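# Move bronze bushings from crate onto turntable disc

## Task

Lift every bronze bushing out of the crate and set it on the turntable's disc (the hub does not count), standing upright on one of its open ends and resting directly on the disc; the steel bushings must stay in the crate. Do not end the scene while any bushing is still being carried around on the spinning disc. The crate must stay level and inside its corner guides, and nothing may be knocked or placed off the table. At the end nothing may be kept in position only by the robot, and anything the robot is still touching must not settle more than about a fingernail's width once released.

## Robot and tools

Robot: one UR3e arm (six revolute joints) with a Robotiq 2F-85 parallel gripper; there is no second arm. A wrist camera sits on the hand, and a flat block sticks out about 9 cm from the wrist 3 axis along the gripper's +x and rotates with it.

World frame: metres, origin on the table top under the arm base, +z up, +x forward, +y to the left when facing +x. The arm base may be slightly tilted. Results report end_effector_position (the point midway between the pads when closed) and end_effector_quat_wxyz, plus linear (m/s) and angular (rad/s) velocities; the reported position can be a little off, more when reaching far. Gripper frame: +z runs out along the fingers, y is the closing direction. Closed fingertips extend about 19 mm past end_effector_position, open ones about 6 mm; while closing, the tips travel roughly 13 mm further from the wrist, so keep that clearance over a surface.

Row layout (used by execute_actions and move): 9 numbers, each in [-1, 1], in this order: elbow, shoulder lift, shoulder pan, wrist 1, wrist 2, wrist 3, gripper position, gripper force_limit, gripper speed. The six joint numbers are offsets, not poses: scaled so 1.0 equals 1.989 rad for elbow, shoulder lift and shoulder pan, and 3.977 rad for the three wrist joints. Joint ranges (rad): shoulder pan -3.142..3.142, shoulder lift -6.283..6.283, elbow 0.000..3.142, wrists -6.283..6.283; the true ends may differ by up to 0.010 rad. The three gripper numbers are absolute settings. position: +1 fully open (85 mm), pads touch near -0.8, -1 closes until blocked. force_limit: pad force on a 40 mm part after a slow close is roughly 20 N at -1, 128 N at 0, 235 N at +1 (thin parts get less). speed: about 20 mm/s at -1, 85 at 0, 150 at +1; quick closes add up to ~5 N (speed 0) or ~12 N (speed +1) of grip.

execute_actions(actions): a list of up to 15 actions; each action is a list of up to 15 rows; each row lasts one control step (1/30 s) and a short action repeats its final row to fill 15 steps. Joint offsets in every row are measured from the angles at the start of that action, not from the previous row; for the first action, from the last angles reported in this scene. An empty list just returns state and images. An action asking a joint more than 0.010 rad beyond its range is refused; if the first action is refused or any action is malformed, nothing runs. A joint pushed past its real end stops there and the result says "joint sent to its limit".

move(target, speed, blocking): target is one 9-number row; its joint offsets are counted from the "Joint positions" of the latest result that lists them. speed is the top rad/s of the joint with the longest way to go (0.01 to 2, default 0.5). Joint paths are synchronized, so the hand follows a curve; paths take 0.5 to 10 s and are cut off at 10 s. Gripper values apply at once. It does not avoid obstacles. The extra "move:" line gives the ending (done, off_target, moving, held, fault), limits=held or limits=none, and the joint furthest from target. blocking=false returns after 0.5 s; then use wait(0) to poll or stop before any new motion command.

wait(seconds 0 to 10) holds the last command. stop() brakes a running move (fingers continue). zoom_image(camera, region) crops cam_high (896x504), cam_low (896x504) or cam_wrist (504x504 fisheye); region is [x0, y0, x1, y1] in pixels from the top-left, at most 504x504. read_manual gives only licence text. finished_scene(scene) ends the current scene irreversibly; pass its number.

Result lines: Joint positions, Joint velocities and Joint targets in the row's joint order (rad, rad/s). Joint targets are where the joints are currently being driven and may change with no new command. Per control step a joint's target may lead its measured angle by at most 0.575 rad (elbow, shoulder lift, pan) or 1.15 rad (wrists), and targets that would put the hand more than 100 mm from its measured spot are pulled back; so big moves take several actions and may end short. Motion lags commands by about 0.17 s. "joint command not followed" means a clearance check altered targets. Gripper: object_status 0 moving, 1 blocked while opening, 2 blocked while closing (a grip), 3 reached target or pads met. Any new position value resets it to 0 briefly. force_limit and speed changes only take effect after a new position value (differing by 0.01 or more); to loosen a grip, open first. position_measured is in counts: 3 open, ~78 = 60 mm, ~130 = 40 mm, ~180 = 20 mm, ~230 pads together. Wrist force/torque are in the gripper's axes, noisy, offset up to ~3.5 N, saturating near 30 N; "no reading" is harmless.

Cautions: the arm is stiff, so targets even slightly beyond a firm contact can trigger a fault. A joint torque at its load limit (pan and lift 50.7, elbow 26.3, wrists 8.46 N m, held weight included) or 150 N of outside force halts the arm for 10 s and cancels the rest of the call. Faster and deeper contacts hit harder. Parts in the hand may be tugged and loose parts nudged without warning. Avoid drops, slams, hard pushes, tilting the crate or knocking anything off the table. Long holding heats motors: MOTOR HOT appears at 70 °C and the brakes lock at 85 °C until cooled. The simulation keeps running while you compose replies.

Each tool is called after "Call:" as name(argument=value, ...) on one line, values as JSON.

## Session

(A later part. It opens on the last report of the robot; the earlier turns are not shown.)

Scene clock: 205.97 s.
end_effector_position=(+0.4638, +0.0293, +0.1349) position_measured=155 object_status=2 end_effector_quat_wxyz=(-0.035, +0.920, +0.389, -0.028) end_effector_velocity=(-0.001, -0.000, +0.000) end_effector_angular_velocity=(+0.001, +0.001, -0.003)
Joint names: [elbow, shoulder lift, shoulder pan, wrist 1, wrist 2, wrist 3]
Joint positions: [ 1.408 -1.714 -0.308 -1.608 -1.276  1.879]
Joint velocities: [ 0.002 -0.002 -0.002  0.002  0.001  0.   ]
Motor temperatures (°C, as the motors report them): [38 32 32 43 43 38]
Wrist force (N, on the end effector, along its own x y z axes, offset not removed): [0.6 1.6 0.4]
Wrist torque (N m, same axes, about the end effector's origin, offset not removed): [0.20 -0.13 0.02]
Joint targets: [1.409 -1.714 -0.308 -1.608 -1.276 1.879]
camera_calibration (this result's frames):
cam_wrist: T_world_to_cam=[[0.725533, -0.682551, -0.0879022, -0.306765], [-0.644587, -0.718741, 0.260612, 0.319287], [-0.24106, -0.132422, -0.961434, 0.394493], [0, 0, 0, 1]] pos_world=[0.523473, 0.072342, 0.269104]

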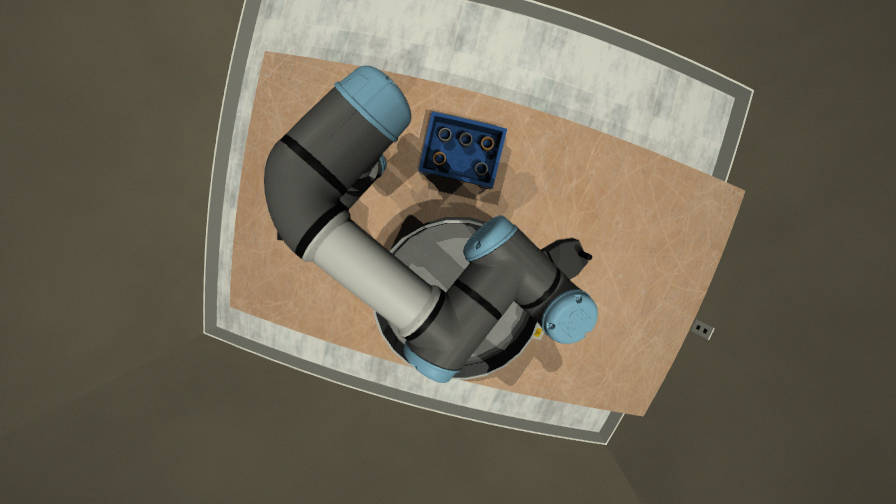

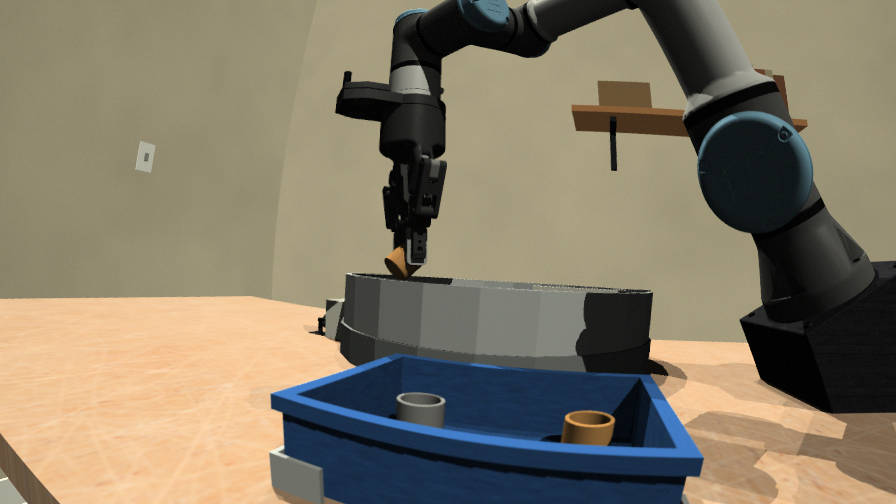

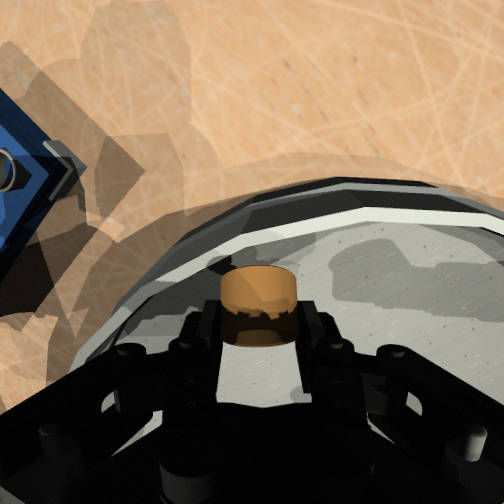

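Go to the high pose, turn wrist 3 to 0, tilt.

Call:
move(target=[0.085,-0.157,-0.16,0.0085,0.02,0,-0.98,-1,-1], speed=0.3)

Call:
move(target=[0,0,-0.08,-0.16,-0.06,-0.4725,-0.98,-1,-1], speed=0.7)

Scene clock: 210.23 s.
end_effector_position=(+0.4427, -0.0306, +0.1868) position_measured=155 object_status=2 end_effector_quat_wxyz=(+0.059, +0.959, +0.276, +0.015) end_effector_velocity=(-0.000, -0.001, +0.000) end_effector_angular_velocity=(-0.002, -0.001, -0.002)
Joint names: [elbow, shoulder lift, shoulder pan, wrist 1, wrist 2, wrist 3]
Joint positions: [ 1.577 -2.026 -0.626 -1.575 -1.196  1.879]
Joint velocities: [ 0.001 -0.002 -0.003  0.     0.001  0.   ]
Motor temperatures (°C, as the motors report them): [38 32 32 43 43 38]
Wrist force (N, on the end effector, along its own x y z axes, offset not removed): [1.1 1.1 1.0]
Wrist torque (N m, same axes, about the end effector's origin, offset not removed): [0.16 -0.22 0.03]
Joint targets: [1.577 -2.026 -0.626 -1.575 -1.196 1.879]
move: done; limits=none; farthest joint: the shoulder pan, 0.001 radians from its target (0.318 radians at the start)
camera_calibration (this result's frames):
cam_wrist: T_world_to_cam=[[0.542432, -0.831628, 0.119008, -0.289893], [-0.828167, -0.505544, 0.242, 0.340313], [-0.14109, -0.229827, -0.96295, 0.384475], [0, 0, 0, 1]] pos_world=[0.493329, 0.0193232, 0.322374]

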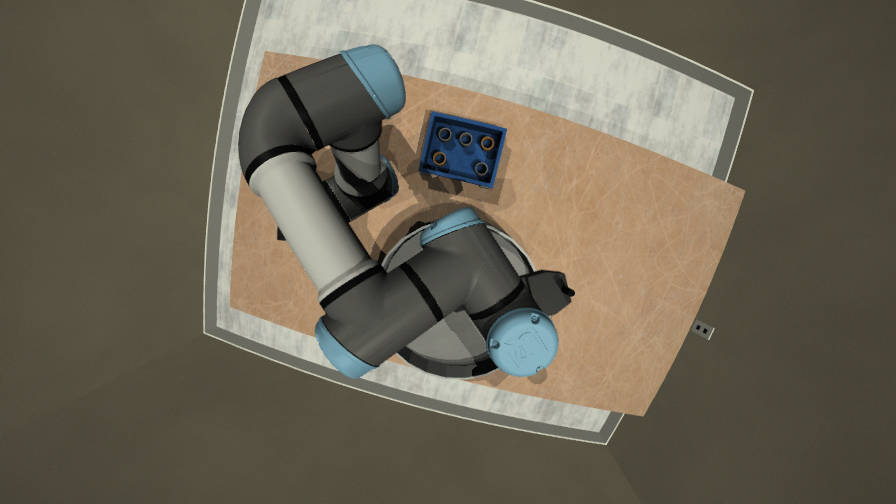

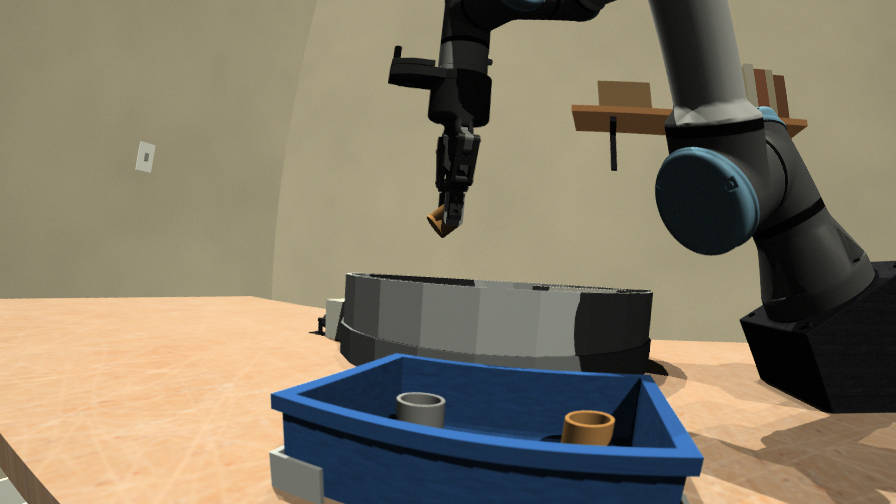

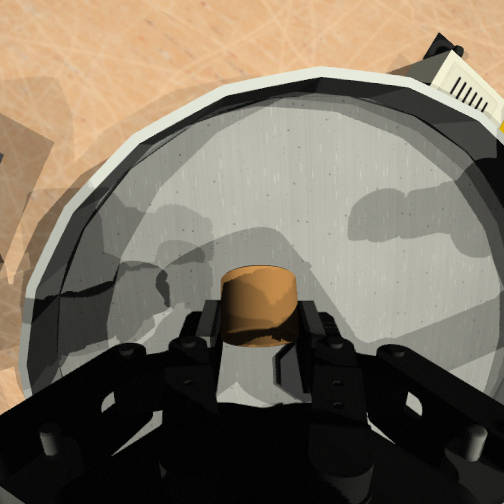

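Scene clock: 213.63 s.
end_effector_position=(+0.5010, -0.1813, +0.3210) position_measured=155 object_status=2 end_effector_quat_wxyz=(+0.282, +0.295, +0.862, -0.303) end_effector_velocity=(+0.000, +0.000, +0.000) end_effector_angular_velocity=(-0.001, +0.001, +0.002)
Joint names: [elbow, shoulder lift, shoulder pan, wrist 1, wrist 2, wrist 3]
Joint positions: [ 1.577 -2.026 -0.785 -2.211 -1.435 -0.001]
Joint velocities: [-0.    -0.     0.001 -0.001 -0.    -0.002]
Motor temperatures (°C, as the motors report them): [38 32 32 43 43 38]
Wrist force (N, on the end effector, along its own x y z axes, offset not removed): [1.7 1.6 0.7]
Wrist torque (N m, same axes, about the end effector's origin, offset not removed): [0.15 -0.24 0.03]
Joint targets: [1.577 -2.026 -0.785 -2.211 -1.435 -0.001]
move: done; limits=none; farthest joint: the shoulder pan, 0.000 radians from its target (0.160 radians at the start)
camera_calibration (this result's frames):
cam_wrist: T_world_to_cam=[[0.666485, 0.647879, -0.368849, -0.100203], [0.587257, -0.151455, 0.795104, -0.542504], [0.459267, -0.746535, -0.481414, -0.061752], [0, 0, 0, 1]] pos_world=[0.413734, -0.0633458, 0.364659]

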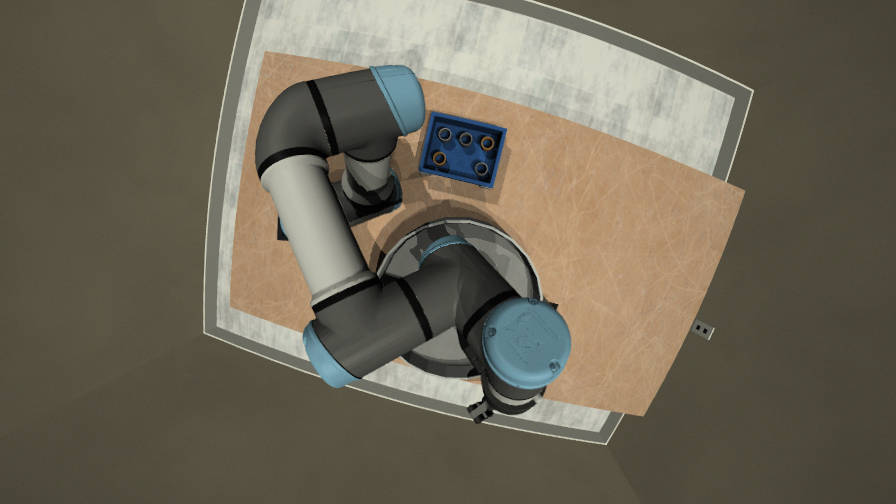

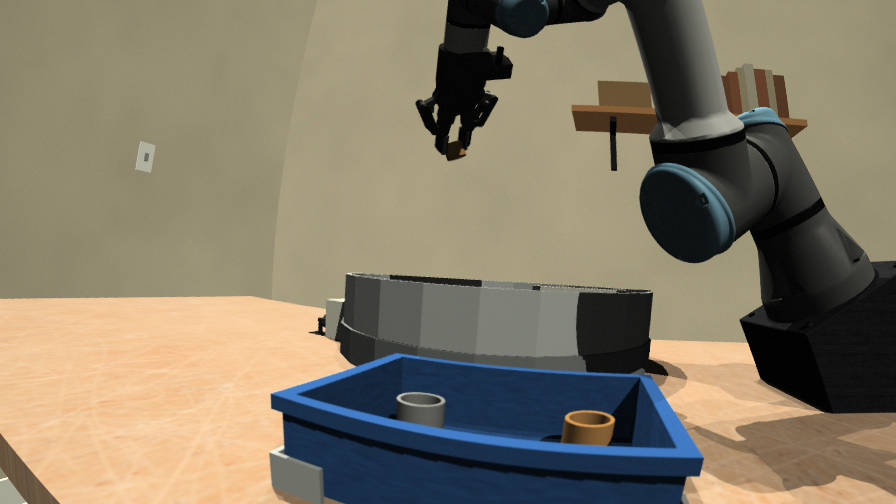

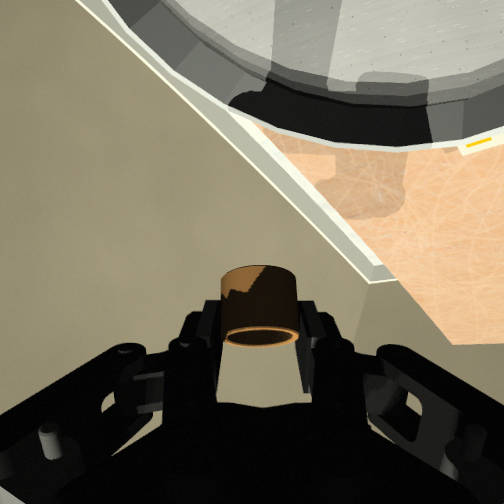

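Call:
move(target=[0,0,0,0.083,0,0.11,-0.98,-1,-1], speed=0.5)

Scene clock: 225.77 s.
end_effector_position=(+0.4451, -0.1621, +0.2542) position_measured=155 object_status=2 end_effector_quat_wxyz=(+0.194, +0.543, +0.790, -0.207) end_effector_velocity=(-0.000, +0.001, -0.001) end_effector_angular_velocity=(+0.003, +0.000, -0.002)
Joint names: [elbow, shoulder lift, shoulder pan, wrist 1, wrist 2, wrist 3]
Joint positions: [ 1.577 -2.026 -0.785 -1.881 -1.435  0.437]
Joint velocities: [0.    0.    0.001 0.002 0.    0.002]
Motor temperatures (°C, as the motors report them): [38 32 32 43 43 38]
Wrist force (N, on the end effector, along its own x y z axes, offset not removed): [1.5 2.0 1.2]
Wrist torque (N m, same axes, about the end effector's origin, offset not removed): [0.29 -0.20 -0.02]
Joint targets: [1.577 -2.026 -0.785 -1.881 -1.435 0.437]
move: done; limits=none; farthest joint: the shoulder pan, 0.000 radians from its target (0.000 radians at the start)
camera_calibration (this result's frames):
cam_wrist: T_world_to_cam=[[0.932829, 0.336813, -0.128011, -0.330169], [0.322293, -0.621095, 0.714401, -0.391297], [0.161113, -0.707671, -0.687928, 0.137591], [0, 0, 0, 1]] pos_world=[0.411936, -0.0344584, 0.331931]

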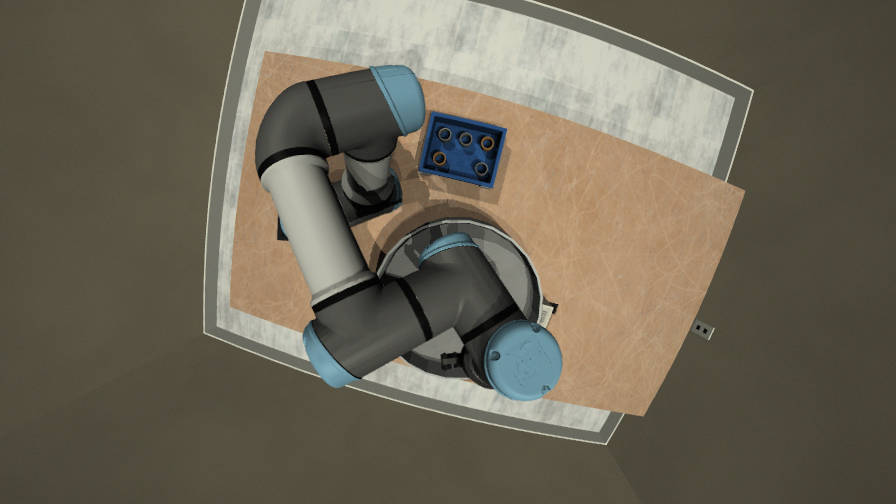

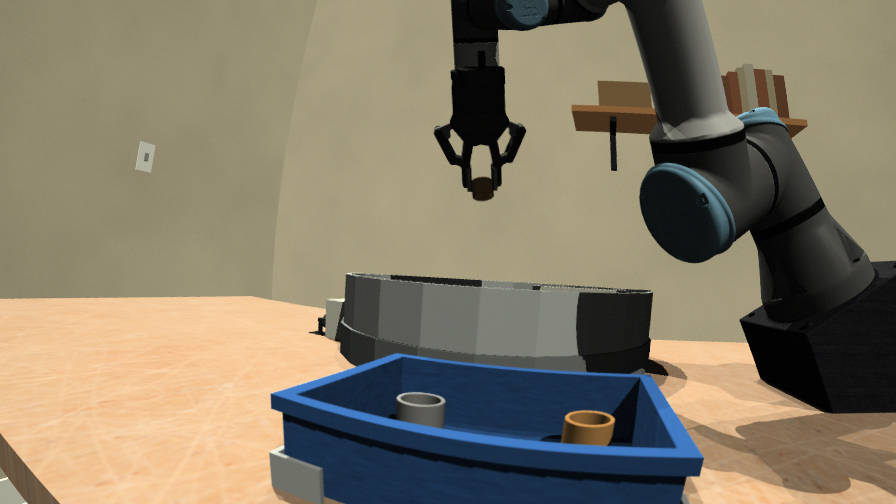

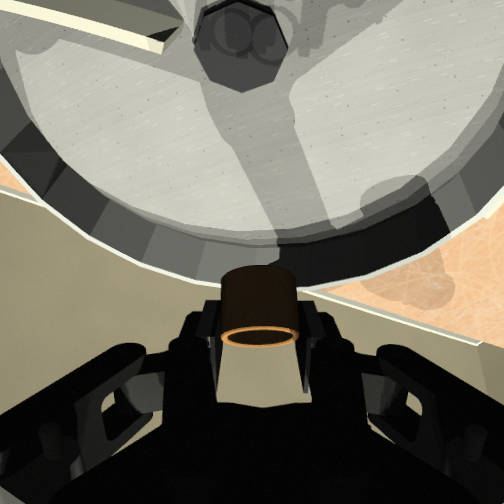

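Call:
move(target=[0.1825,0.119,0.139,-0.153,-0.048,0,-0.98,-1,-1], speed=0.3)

Scene clock: 241.20 s.
end_effector_position=(+0.4469, -0.1619, +0.1324) position_measured=155 object_status=2 end_effector_quat_wxyz=(+0.173, +0.462, +0.840, -0.225) end_effector_velocity=(-0.000, +0.000, -0.001) end_effector_angular_velocity=(+0.001, +0.001, +0.001)
Joint names: [elbow, shoulder lift, shoulder pan, wrist 1, wrist 2, wrist 3]
Joint positions: [ 1.94  -1.789 -0.508 -2.489 -1.626  0.437]
Joint velocities: [ 0.002  0.001  0.002 -0.002 -0.001 -0.   ]
Motor temperatures (°C, as the motors report them): [38 32 32 43 43 38]
Wrist force (N, on the end effector, along its own x y z axes, offset not removed): [1.3 1.9 0.5]
Wrist torque (N m, same axes, about the end effector's origin, offset not removed): [0.22 -0.20 0.02]
Joint targets: [1.940 -1.789 -0.508 -2.490 -1.626 0.437]
move: done; limits=none; farthest joint: the shoulder pan, 0.000 radians from its target (0.276 radians at the start)
camera_calibration (this result's frames):
cam_wrist: T_world_to_cam=[[0.844579, 0.483743, -0.229518, -0.270867], [0.494658, -0.54087, 0.680275, -0.364319], [0.204939, -0.688079, -0.696095, 0.0383601], [0, 0, 0, 1]] pos_world=[0.401121, -0.0396241, 0.21237]

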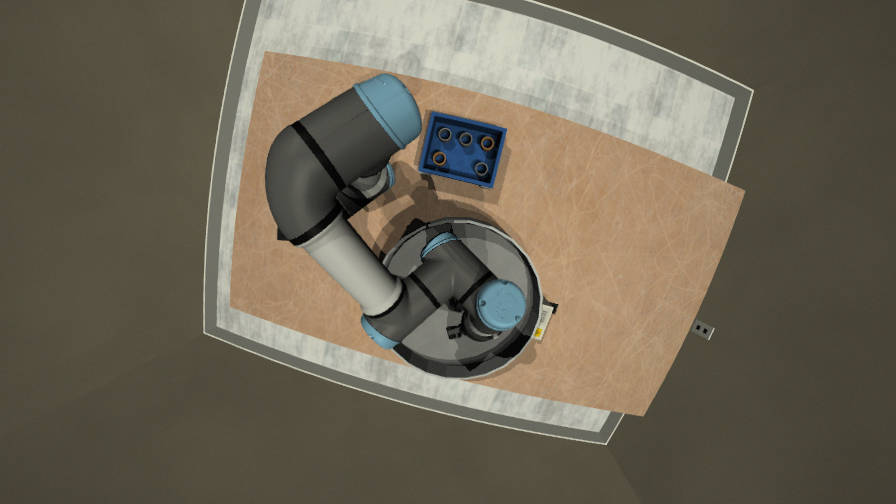

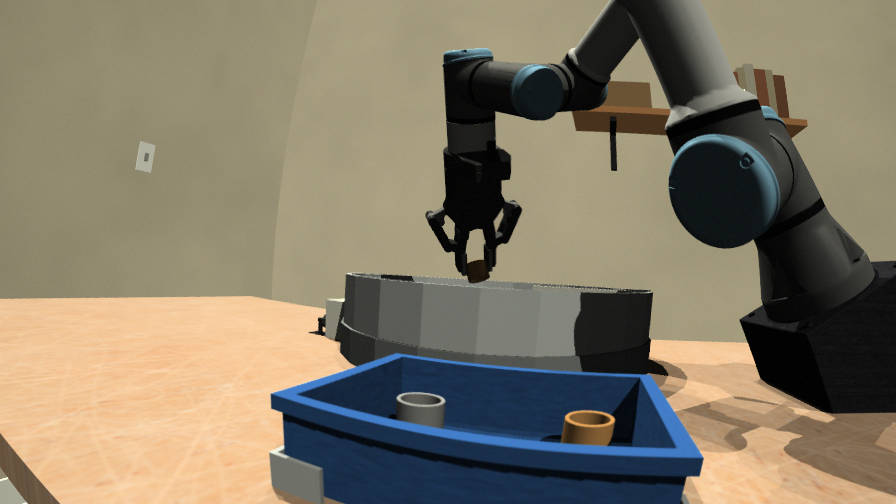

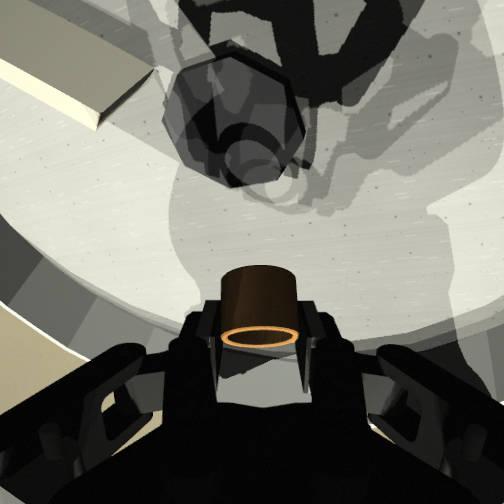

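Call:
move(target=[0.07,0.055,0.045,-0.066,-0.017,0.115,-0.98,-1,-1], speed=0.15)

Call:
zoom_image(camera="cam_wrist", region=[0, 100, 504, 504])

Scene clock: 248.13 s.
end_effector_position=(+0.4381, -0.1514, +0.0885) position_measured=155 object_status=2 end_effector_quat_wxyz=(+0.223, +0.615, +0.733, -0.188) end_effector_velocity=(-0.001, +0.001, -0.001) end_effector_angular_velocity=(+0.002, +0.001, -0.002)
Joint names: [elbow, shoulder lift, shoulder pan, wrist 1, wrist 2, wrist 3]
Joint positions: [ 2.079 -1.68  -0.419 -2.752 -1.694  0.894]
Joint velocities: [ 0.002  0.001  0.001 -0.001 -0.     0.003]
Motor temperatures (°C, as the motors report them): [38 32 32 43 43 38]
Wrist force (N, on the end effector, along its own x y z axes, offset not removed): [-7.3 3.6 -6.4]
Wrist torque (N m, same axes, about the end effector's origin, offset not removed): [0.24 -0.10 -0.12]
Joint targets: [2.079 -1.680 -0.419 -2.752 -1.694 0.894]
move: done; limits=none; farthest joint: the shoulder lift, 0.001 radians from its target (0.110 radians at the start)
camera_calibration (this result's frames):
cam_wrist: T_world_to_cam=[[0.982196, 0.187455, -0.0123303, -0.402919], [0.135026, -0.658806, 0.740096, -0.190006], [0.130611, -0.728584, -0.672388, 0.04112], [0, 0, 0, 1]] pos_world=[0.416031, -0.0196888, 0.163303]

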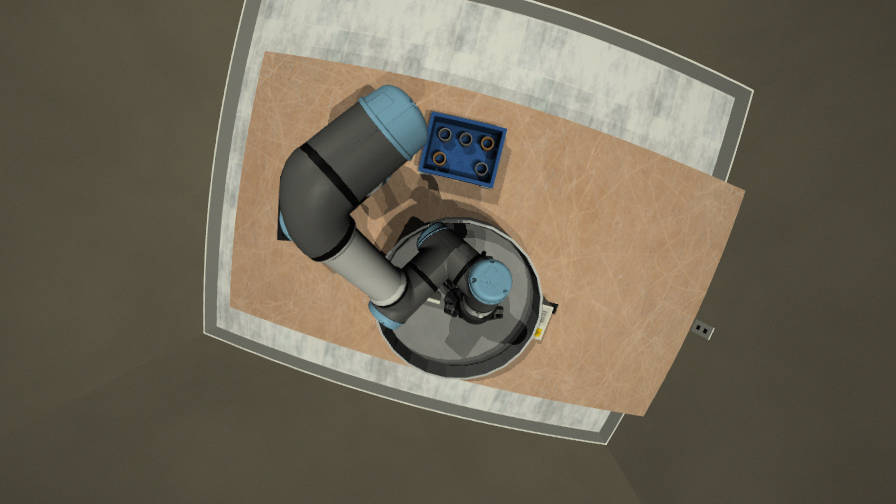

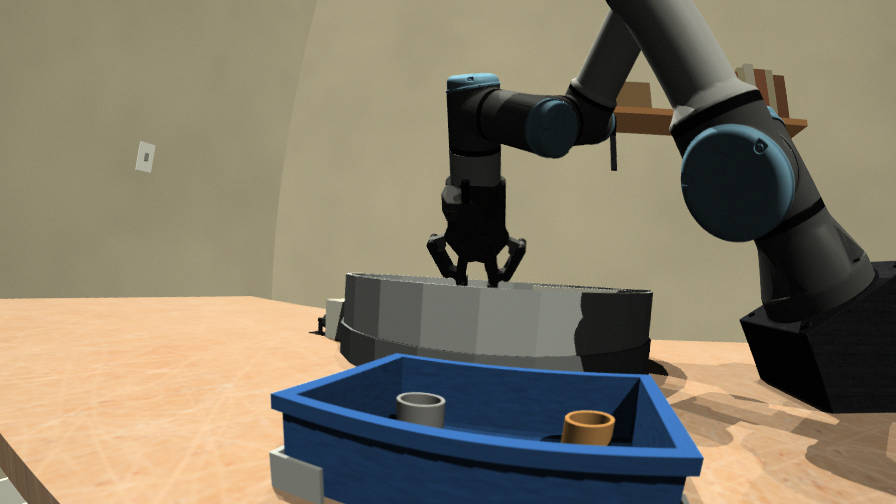

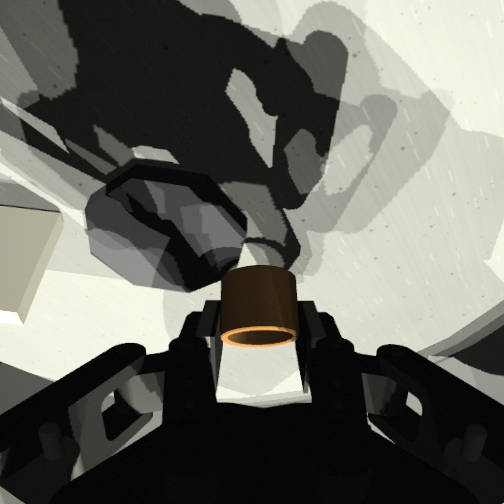

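Region (0, 100, 504, 504) of cam_wrist's 504x504 image, scaled by 1.000; it fills the top 404 rows of this view, and the rest is white.

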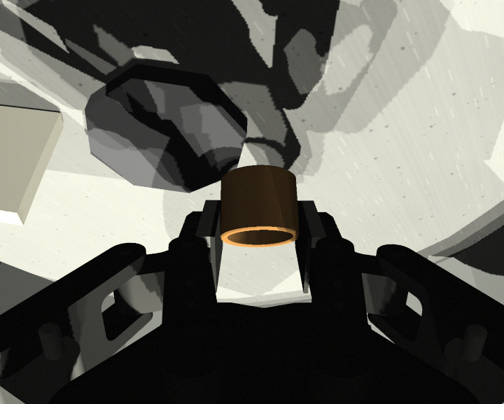

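Call:
move(target=[0,0,0,-0.03,0,0,-0.98,-1,-1], speed=0.08)

Call:
move(target=[0.017,0.013,0.011,-0.016,-0.004,0,-0.98,-1,-1], speed=0.05)

Scene clock: 254.17 s.
end_effector_position=(+0.4620, -0.1573, +0.1095) position_measured=155 object_status=2 end_effector_quat_wxyz=(+0.280, +0.602, +0.727, -0.175) end_effector_velocity=(+0.000, -0.000, +0.000) end_effector_angular_velocity=(-0.001, -0.001, +0.001)
Joint names: [elbow, shoulder lift, shoulder pan, wrist 1, wrist 2, wrist 3]
Joint positions: [ 2.079 -1.68  -0.419 -2.871 -1.694  0.894]
Joint velocities: [ 0.     0.     0.    -0.002 -0.    -0.   ]
Motor temperatures (°C, as the motors report them): [38 32 32 43 43 38]
Wrist force (N, on the end effector, along its own x y z axes, offset not removed): [0.8 1.1 0.6]
Wrist torque (N m, same axes, about the end effector's origin, offset not removed): [0.14 -0.10 -0.01]
Joint targets: [2.079 -1.680 -0.419 -2.871 -1.694 0.894]
move: done; limits=none; farthest joint: the shoulder pan, 0.000 radians from its target (0.000 radians at the start)
camera_calibration (this result's frames):
cam_wrist: T_world_to_cam=[[0.97126, 0.227609, 0.0696241, -0.42267], [0.086467, -0.609933, 0.787722, -0.187753], [0.221759, -0.759063, -0.612084, -0.00568542], [0, 0, 0, 1]] pos_world=[0.428018, -0.0226286, 0.173845]

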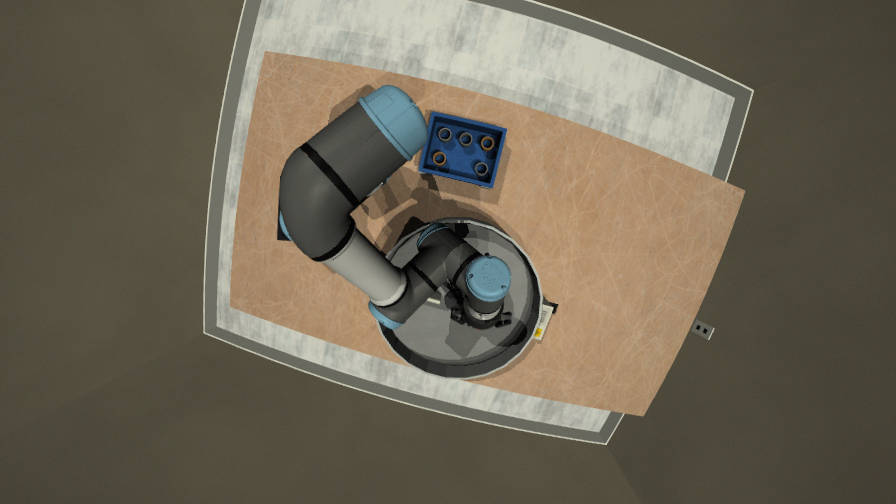

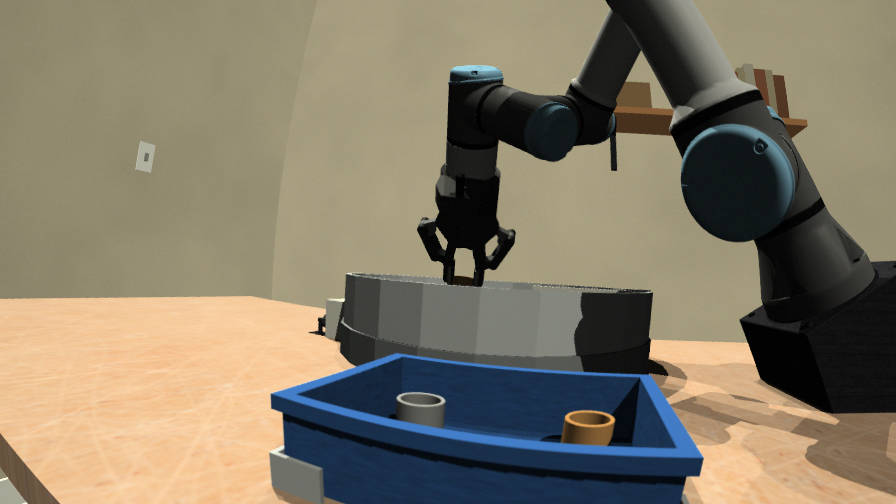

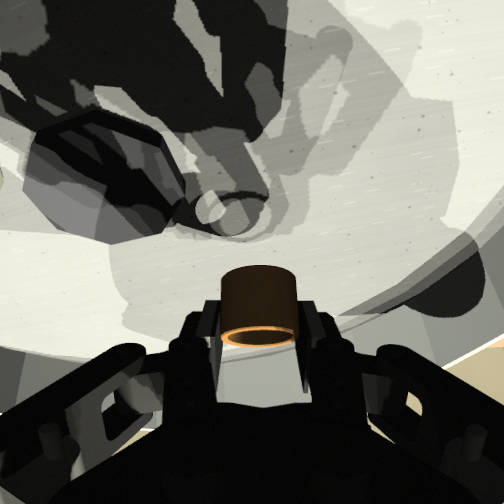

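Scene clock: 255.80 s.
end_effector_position=(+0.4589, -0.1529, +0.0999) position_measured=155 object_status=2 end_effector_quat_wxyz=(+0.281, +0.596, +0.731, -0.175) end_effector_velocity=(+0.000, +0.000, -0.000) end_effector_angular_velocity=(-0.001, -0.001, +0.001)
Joint names: [elbow, shoulder lift, shoulder pan, wrist 1, wrist 2, wrist 3]
Joint positions: [ 2.113 -1.654 -0.397 -2.934 -1.709  0.894]
Joint velocities: [ 0.     0.001  0.001 -0.003 -0.001  0.   ]
Motor temperatures (°C, as the motors report them): [38 32 32 43 43 38]
Wrist force (N, on the end effector, along its own x y z axes, offset not removed): [1.5 1.1 0.4]
Wrist torque (N m, same axes, about the end effector's origin, offset not removed): [0.13 -0.25 0.02]
Joint targets: [2.113 -1.654 -0.397 -2.934 -1.709 0.894]
move: done; limits=none; farthest joint: the wrist 2, 0.001 radians from its target (0.016 radians at the start)
camera_calibration (this result's frames):
cam_wrist: T_world_to_cam=[[0.968402, 0.240584, 0.0657013, -0.416311], [0.0967596, -0.605255, 0.790129, -0.181544], [0.229858, -0.758805, -0.609409, -0.0114789], [0, 0, 0, 1]] pos_world=[0.423361, -0.0184331, 0.1638]

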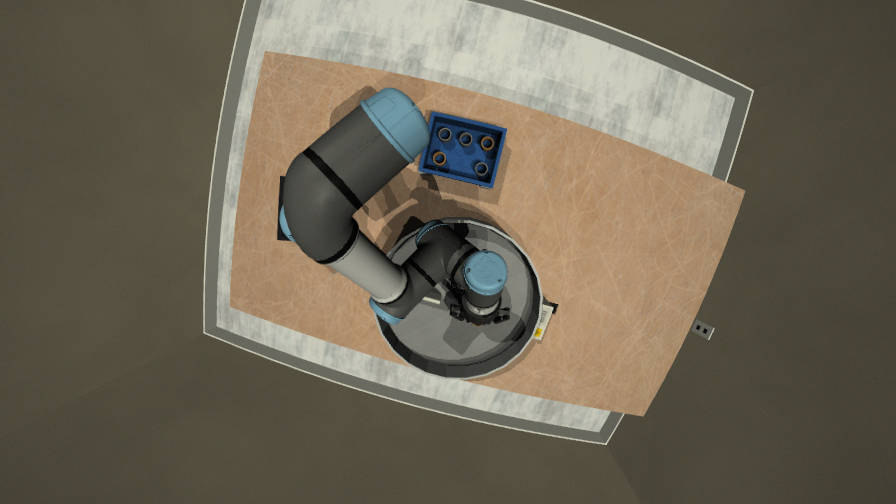

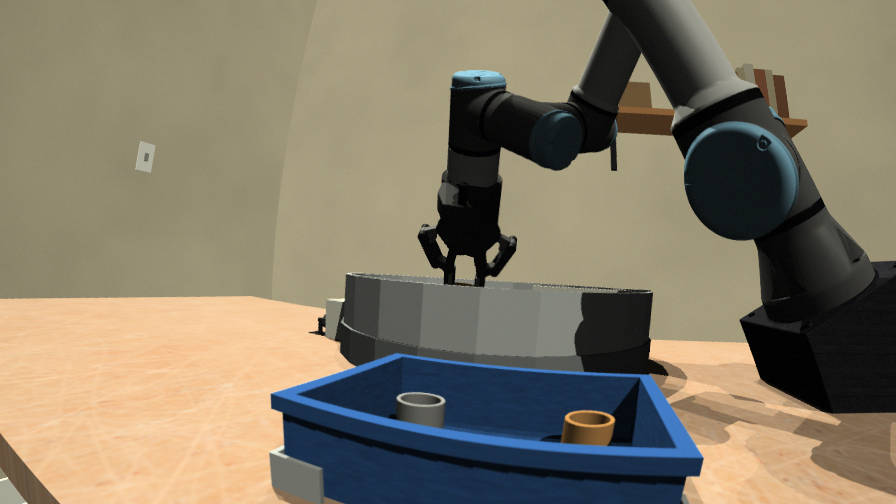

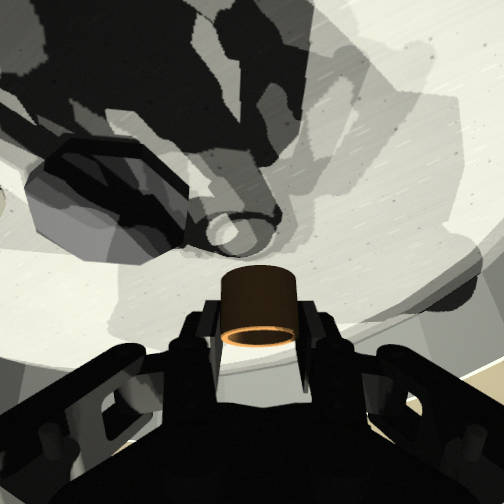

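Call:
move(target=[0.03,0.026,0.012,-0.03,-0.006,0,-0.98,-1,-1], speed=0.04)

Scene clock: 261.73 s.
end_effector_position=(+0.4514, -0.1498, +0.0842) position_measured=155 object_status=2 end_effector_quat_wxyz=(+0.285, +0.590, +0.734, -0.179) end_effector_velocity=(-0.001, +0.000, -0.001) end_effector_angular_velocity=(+0.001, +0.001, +0.000)
Joint names: [elbow, shoulder lift, shoulder pan, wrist 1, wrist 2, wrist 3]
Joint positions: [ 2.172 -1.603 -0.373 -3.053 -1.733  0.894]
Joint velocities: [ 0.002  0.001  0.    -0.002 -0.    -0.   ]
Motor temperatures (°C, as the motors report them): [38 32 32 43 43 38]
Wrist force (N, on the end effector, along its own x y z axes, offset not removed): [-2.3 3.0 -3.8]
Wrist torque (N m, same axes, about the end effector's origin, offset not removed): [0.33 -0.25 0.01]
Joint targets: [2.172 -1.603 -0.373 -3.054 -1.733 0.894]
move: done; limits=none; farthest joint: the shoulder lift, 0.001 radians from its target (0.052 radians at the start)
camera_calibration (this result's frames):
cam_wrist: T_world_to_cam=[[0.965418, 0.253459, 0.0610486, -0.405024], [0.105631, -0.594368, 0.797226, -0.169497], [0.238349, -0.763208, -0.600586, -0.0222368], [0, 0, 0, 1]] pos_world=[0.414221, -0.0150581, 0.146498]

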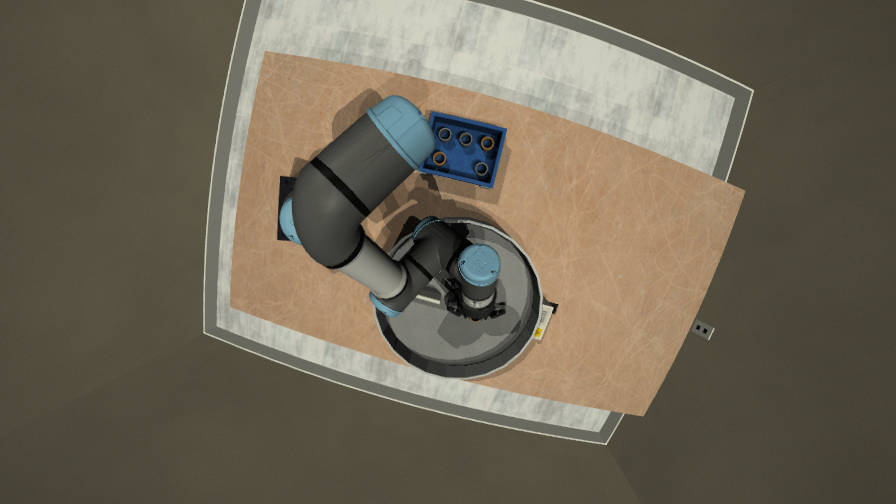

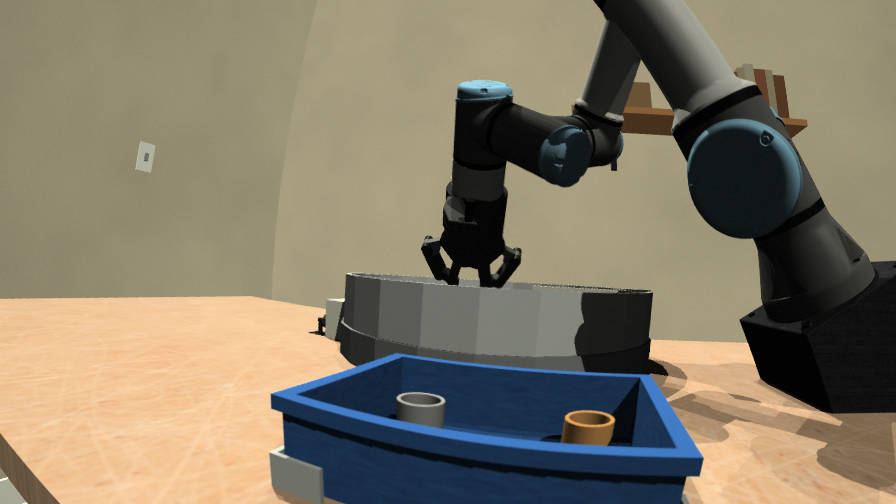

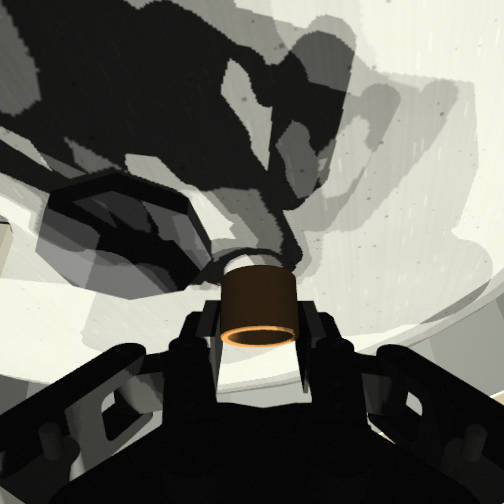

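Light contact. Release slowly.

Call:
execute_actions(actions=[[[0,0,0,0,0,0,0.3,-1,-1]],[[0,0,0,0,0,0,0.3,-1,-1]],[[0,0,0,0,0,0,0.3,-1,-1]]])

Call:
move(target=[-0.15,-0.12,-0.08,0.15,0.03,0,0.3,-1,0], speed=0.3)

Scene clock: 267.10 s.
end_effector_position=(+0.4513, -0.1498, +0.0841) position_measured=91 object_status=0 end_effector_quat_wxyz=(+0.285, +0.590, +0.734, -0.179) end_effector_velocity=(-0.000, +0.000, -0.000) end_effector_angular_velocity=(+0.000, +0.000, -0.000)
Joint names: [elbow, shoulder lift, shoulder pan, wrist 1, wrist 2, wrist 3]
Joint positions: [ 2.172 -1.603 -0.373 -3.053 -1.733  0.894]
Joint velocities: [ 0.  0.  0.  0. -0.  0.]
Motor temperatures (°C, as the motors report them): [38 32 32 43 43 38]
Wrist force (N, on the end effector, along its own x y z axes, offset not removed): [0.7 2.0 0.6]
Wrist torque (N m, same axes, about the end effector's origin, offset not removed): [0.30 -0.14 0.00]
Joint targets: [2.172 -1.603 -0.373 -3.053 -1.733 0.894]
camera_calibration (this result's frames):
cam_wrist: T_world_to_cam=[[0.965434, 0.253433, 0.0609026, -0.404987], [0.105773, -0.59449, 0.797116, -0.169481], [0.238221, -0.763121, -0.600747, -0.0221865], [0, 0, 0, 1]] pos_world=[0.4142, -0.0150488, 0.146432]

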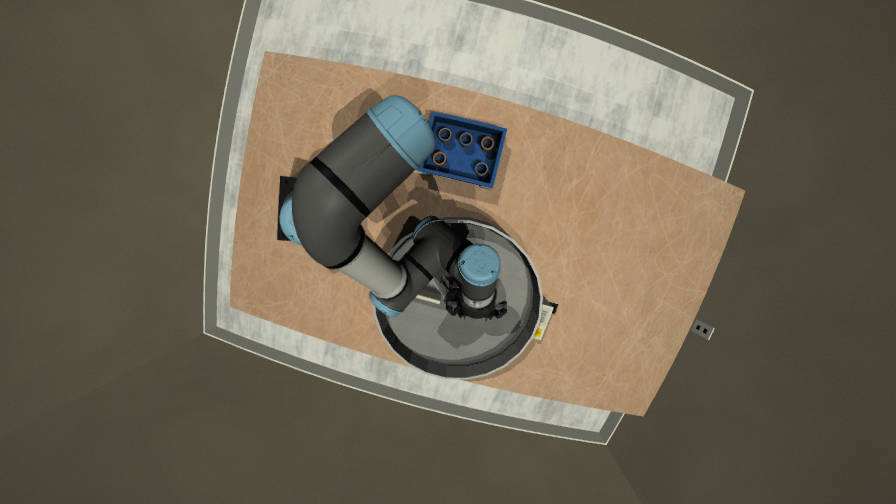

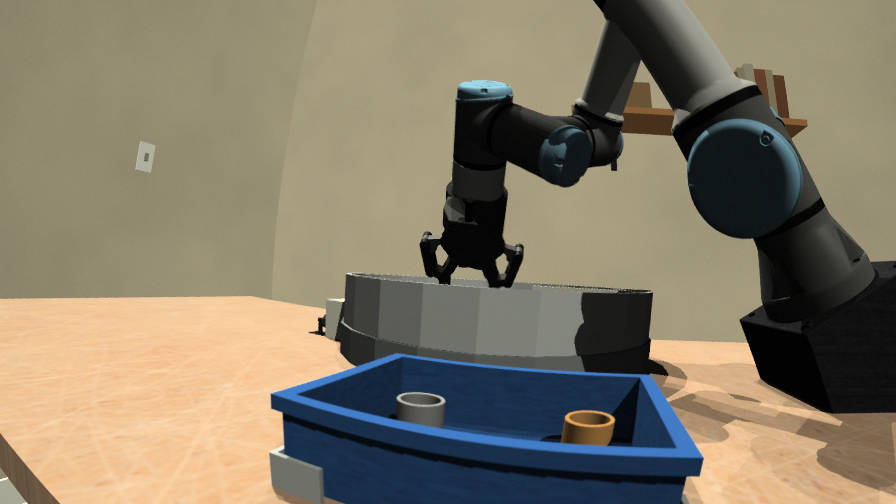

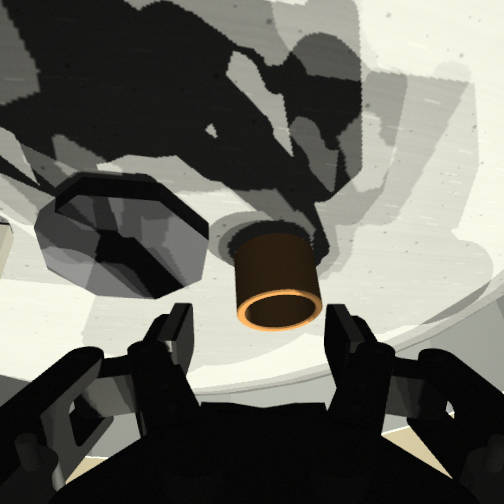

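Scene clock: 269.67 s.
end_effector_position=(+0.4665, -0.1662, +0.1711) position_measured=91 object_status=3 end_effector_quat_wxyz=(+0.261, +0.635, +0.706, -0.174) end_effector_velocity=(+0.001, +0.000, +0.001) end_effector_angular_velocity=(-0.000, -0.001, +0.001)
Joint names: [elbow, shoulder lift, shoulder pan, wrist 1, wrist 2, wrist 3]
Joint positions: [ 1.874 -1.841 -0.532 -2.457 -1.614  0.894]
Joint velocities: [-0.003 -0.001 -0.     0.002  0.001 -0.   ]
Motor temperatures (°C, as the motors report them): [38 32 32 43 43 38]
Wrist force (N, on the end effector, along its own x y z axes, offset not removed): [0.5 1.6 -0.2]
Wrist torque (N m, same axes, about the end effector's origin, offset not removed): [0.21 -0.11 0.03]
Joint targets: [1.874 -1.841 -0.532 -2.457 -1.614 0.894]
move: done; limits=none; farthest joint: the wrist 1, 0.001 radians from its target (0.597 radians at the start)
camera_calibration (this result's frames):
cam_wrist: T_world_to_cam=[[0.986347, 0.146914, 0.0744088, -0.450564], [0.037824, -0.641852, 0.765895, -0.22102], [0.16028, -0.752624, -0.638645, 0.058535], [0, 0, 0, 1]] pos_world=[0.44339, -0.031613, 0.240187]

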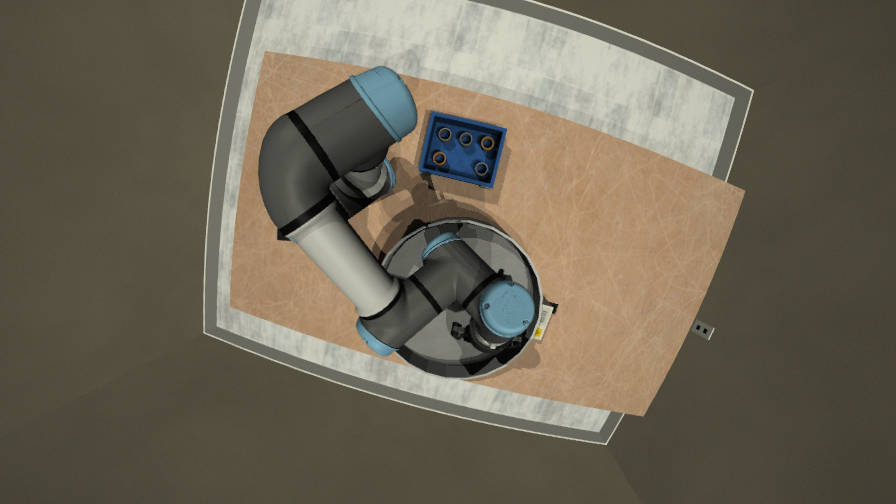

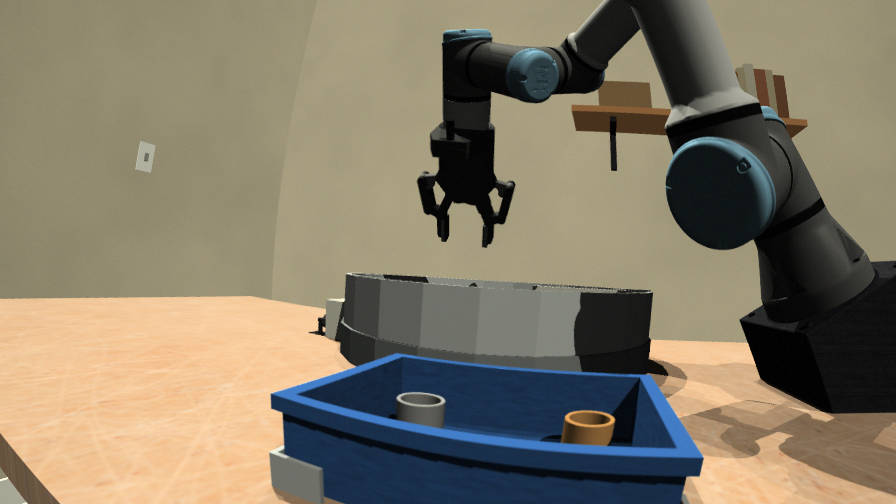

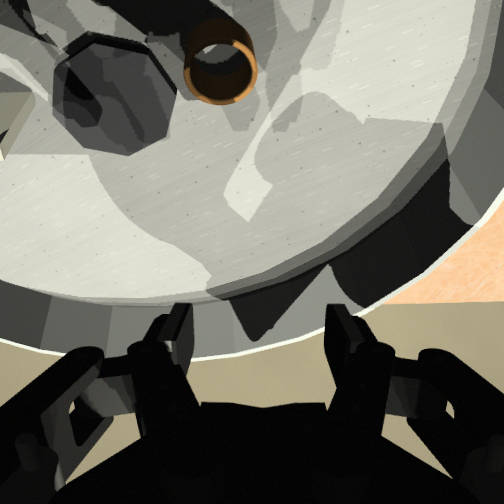

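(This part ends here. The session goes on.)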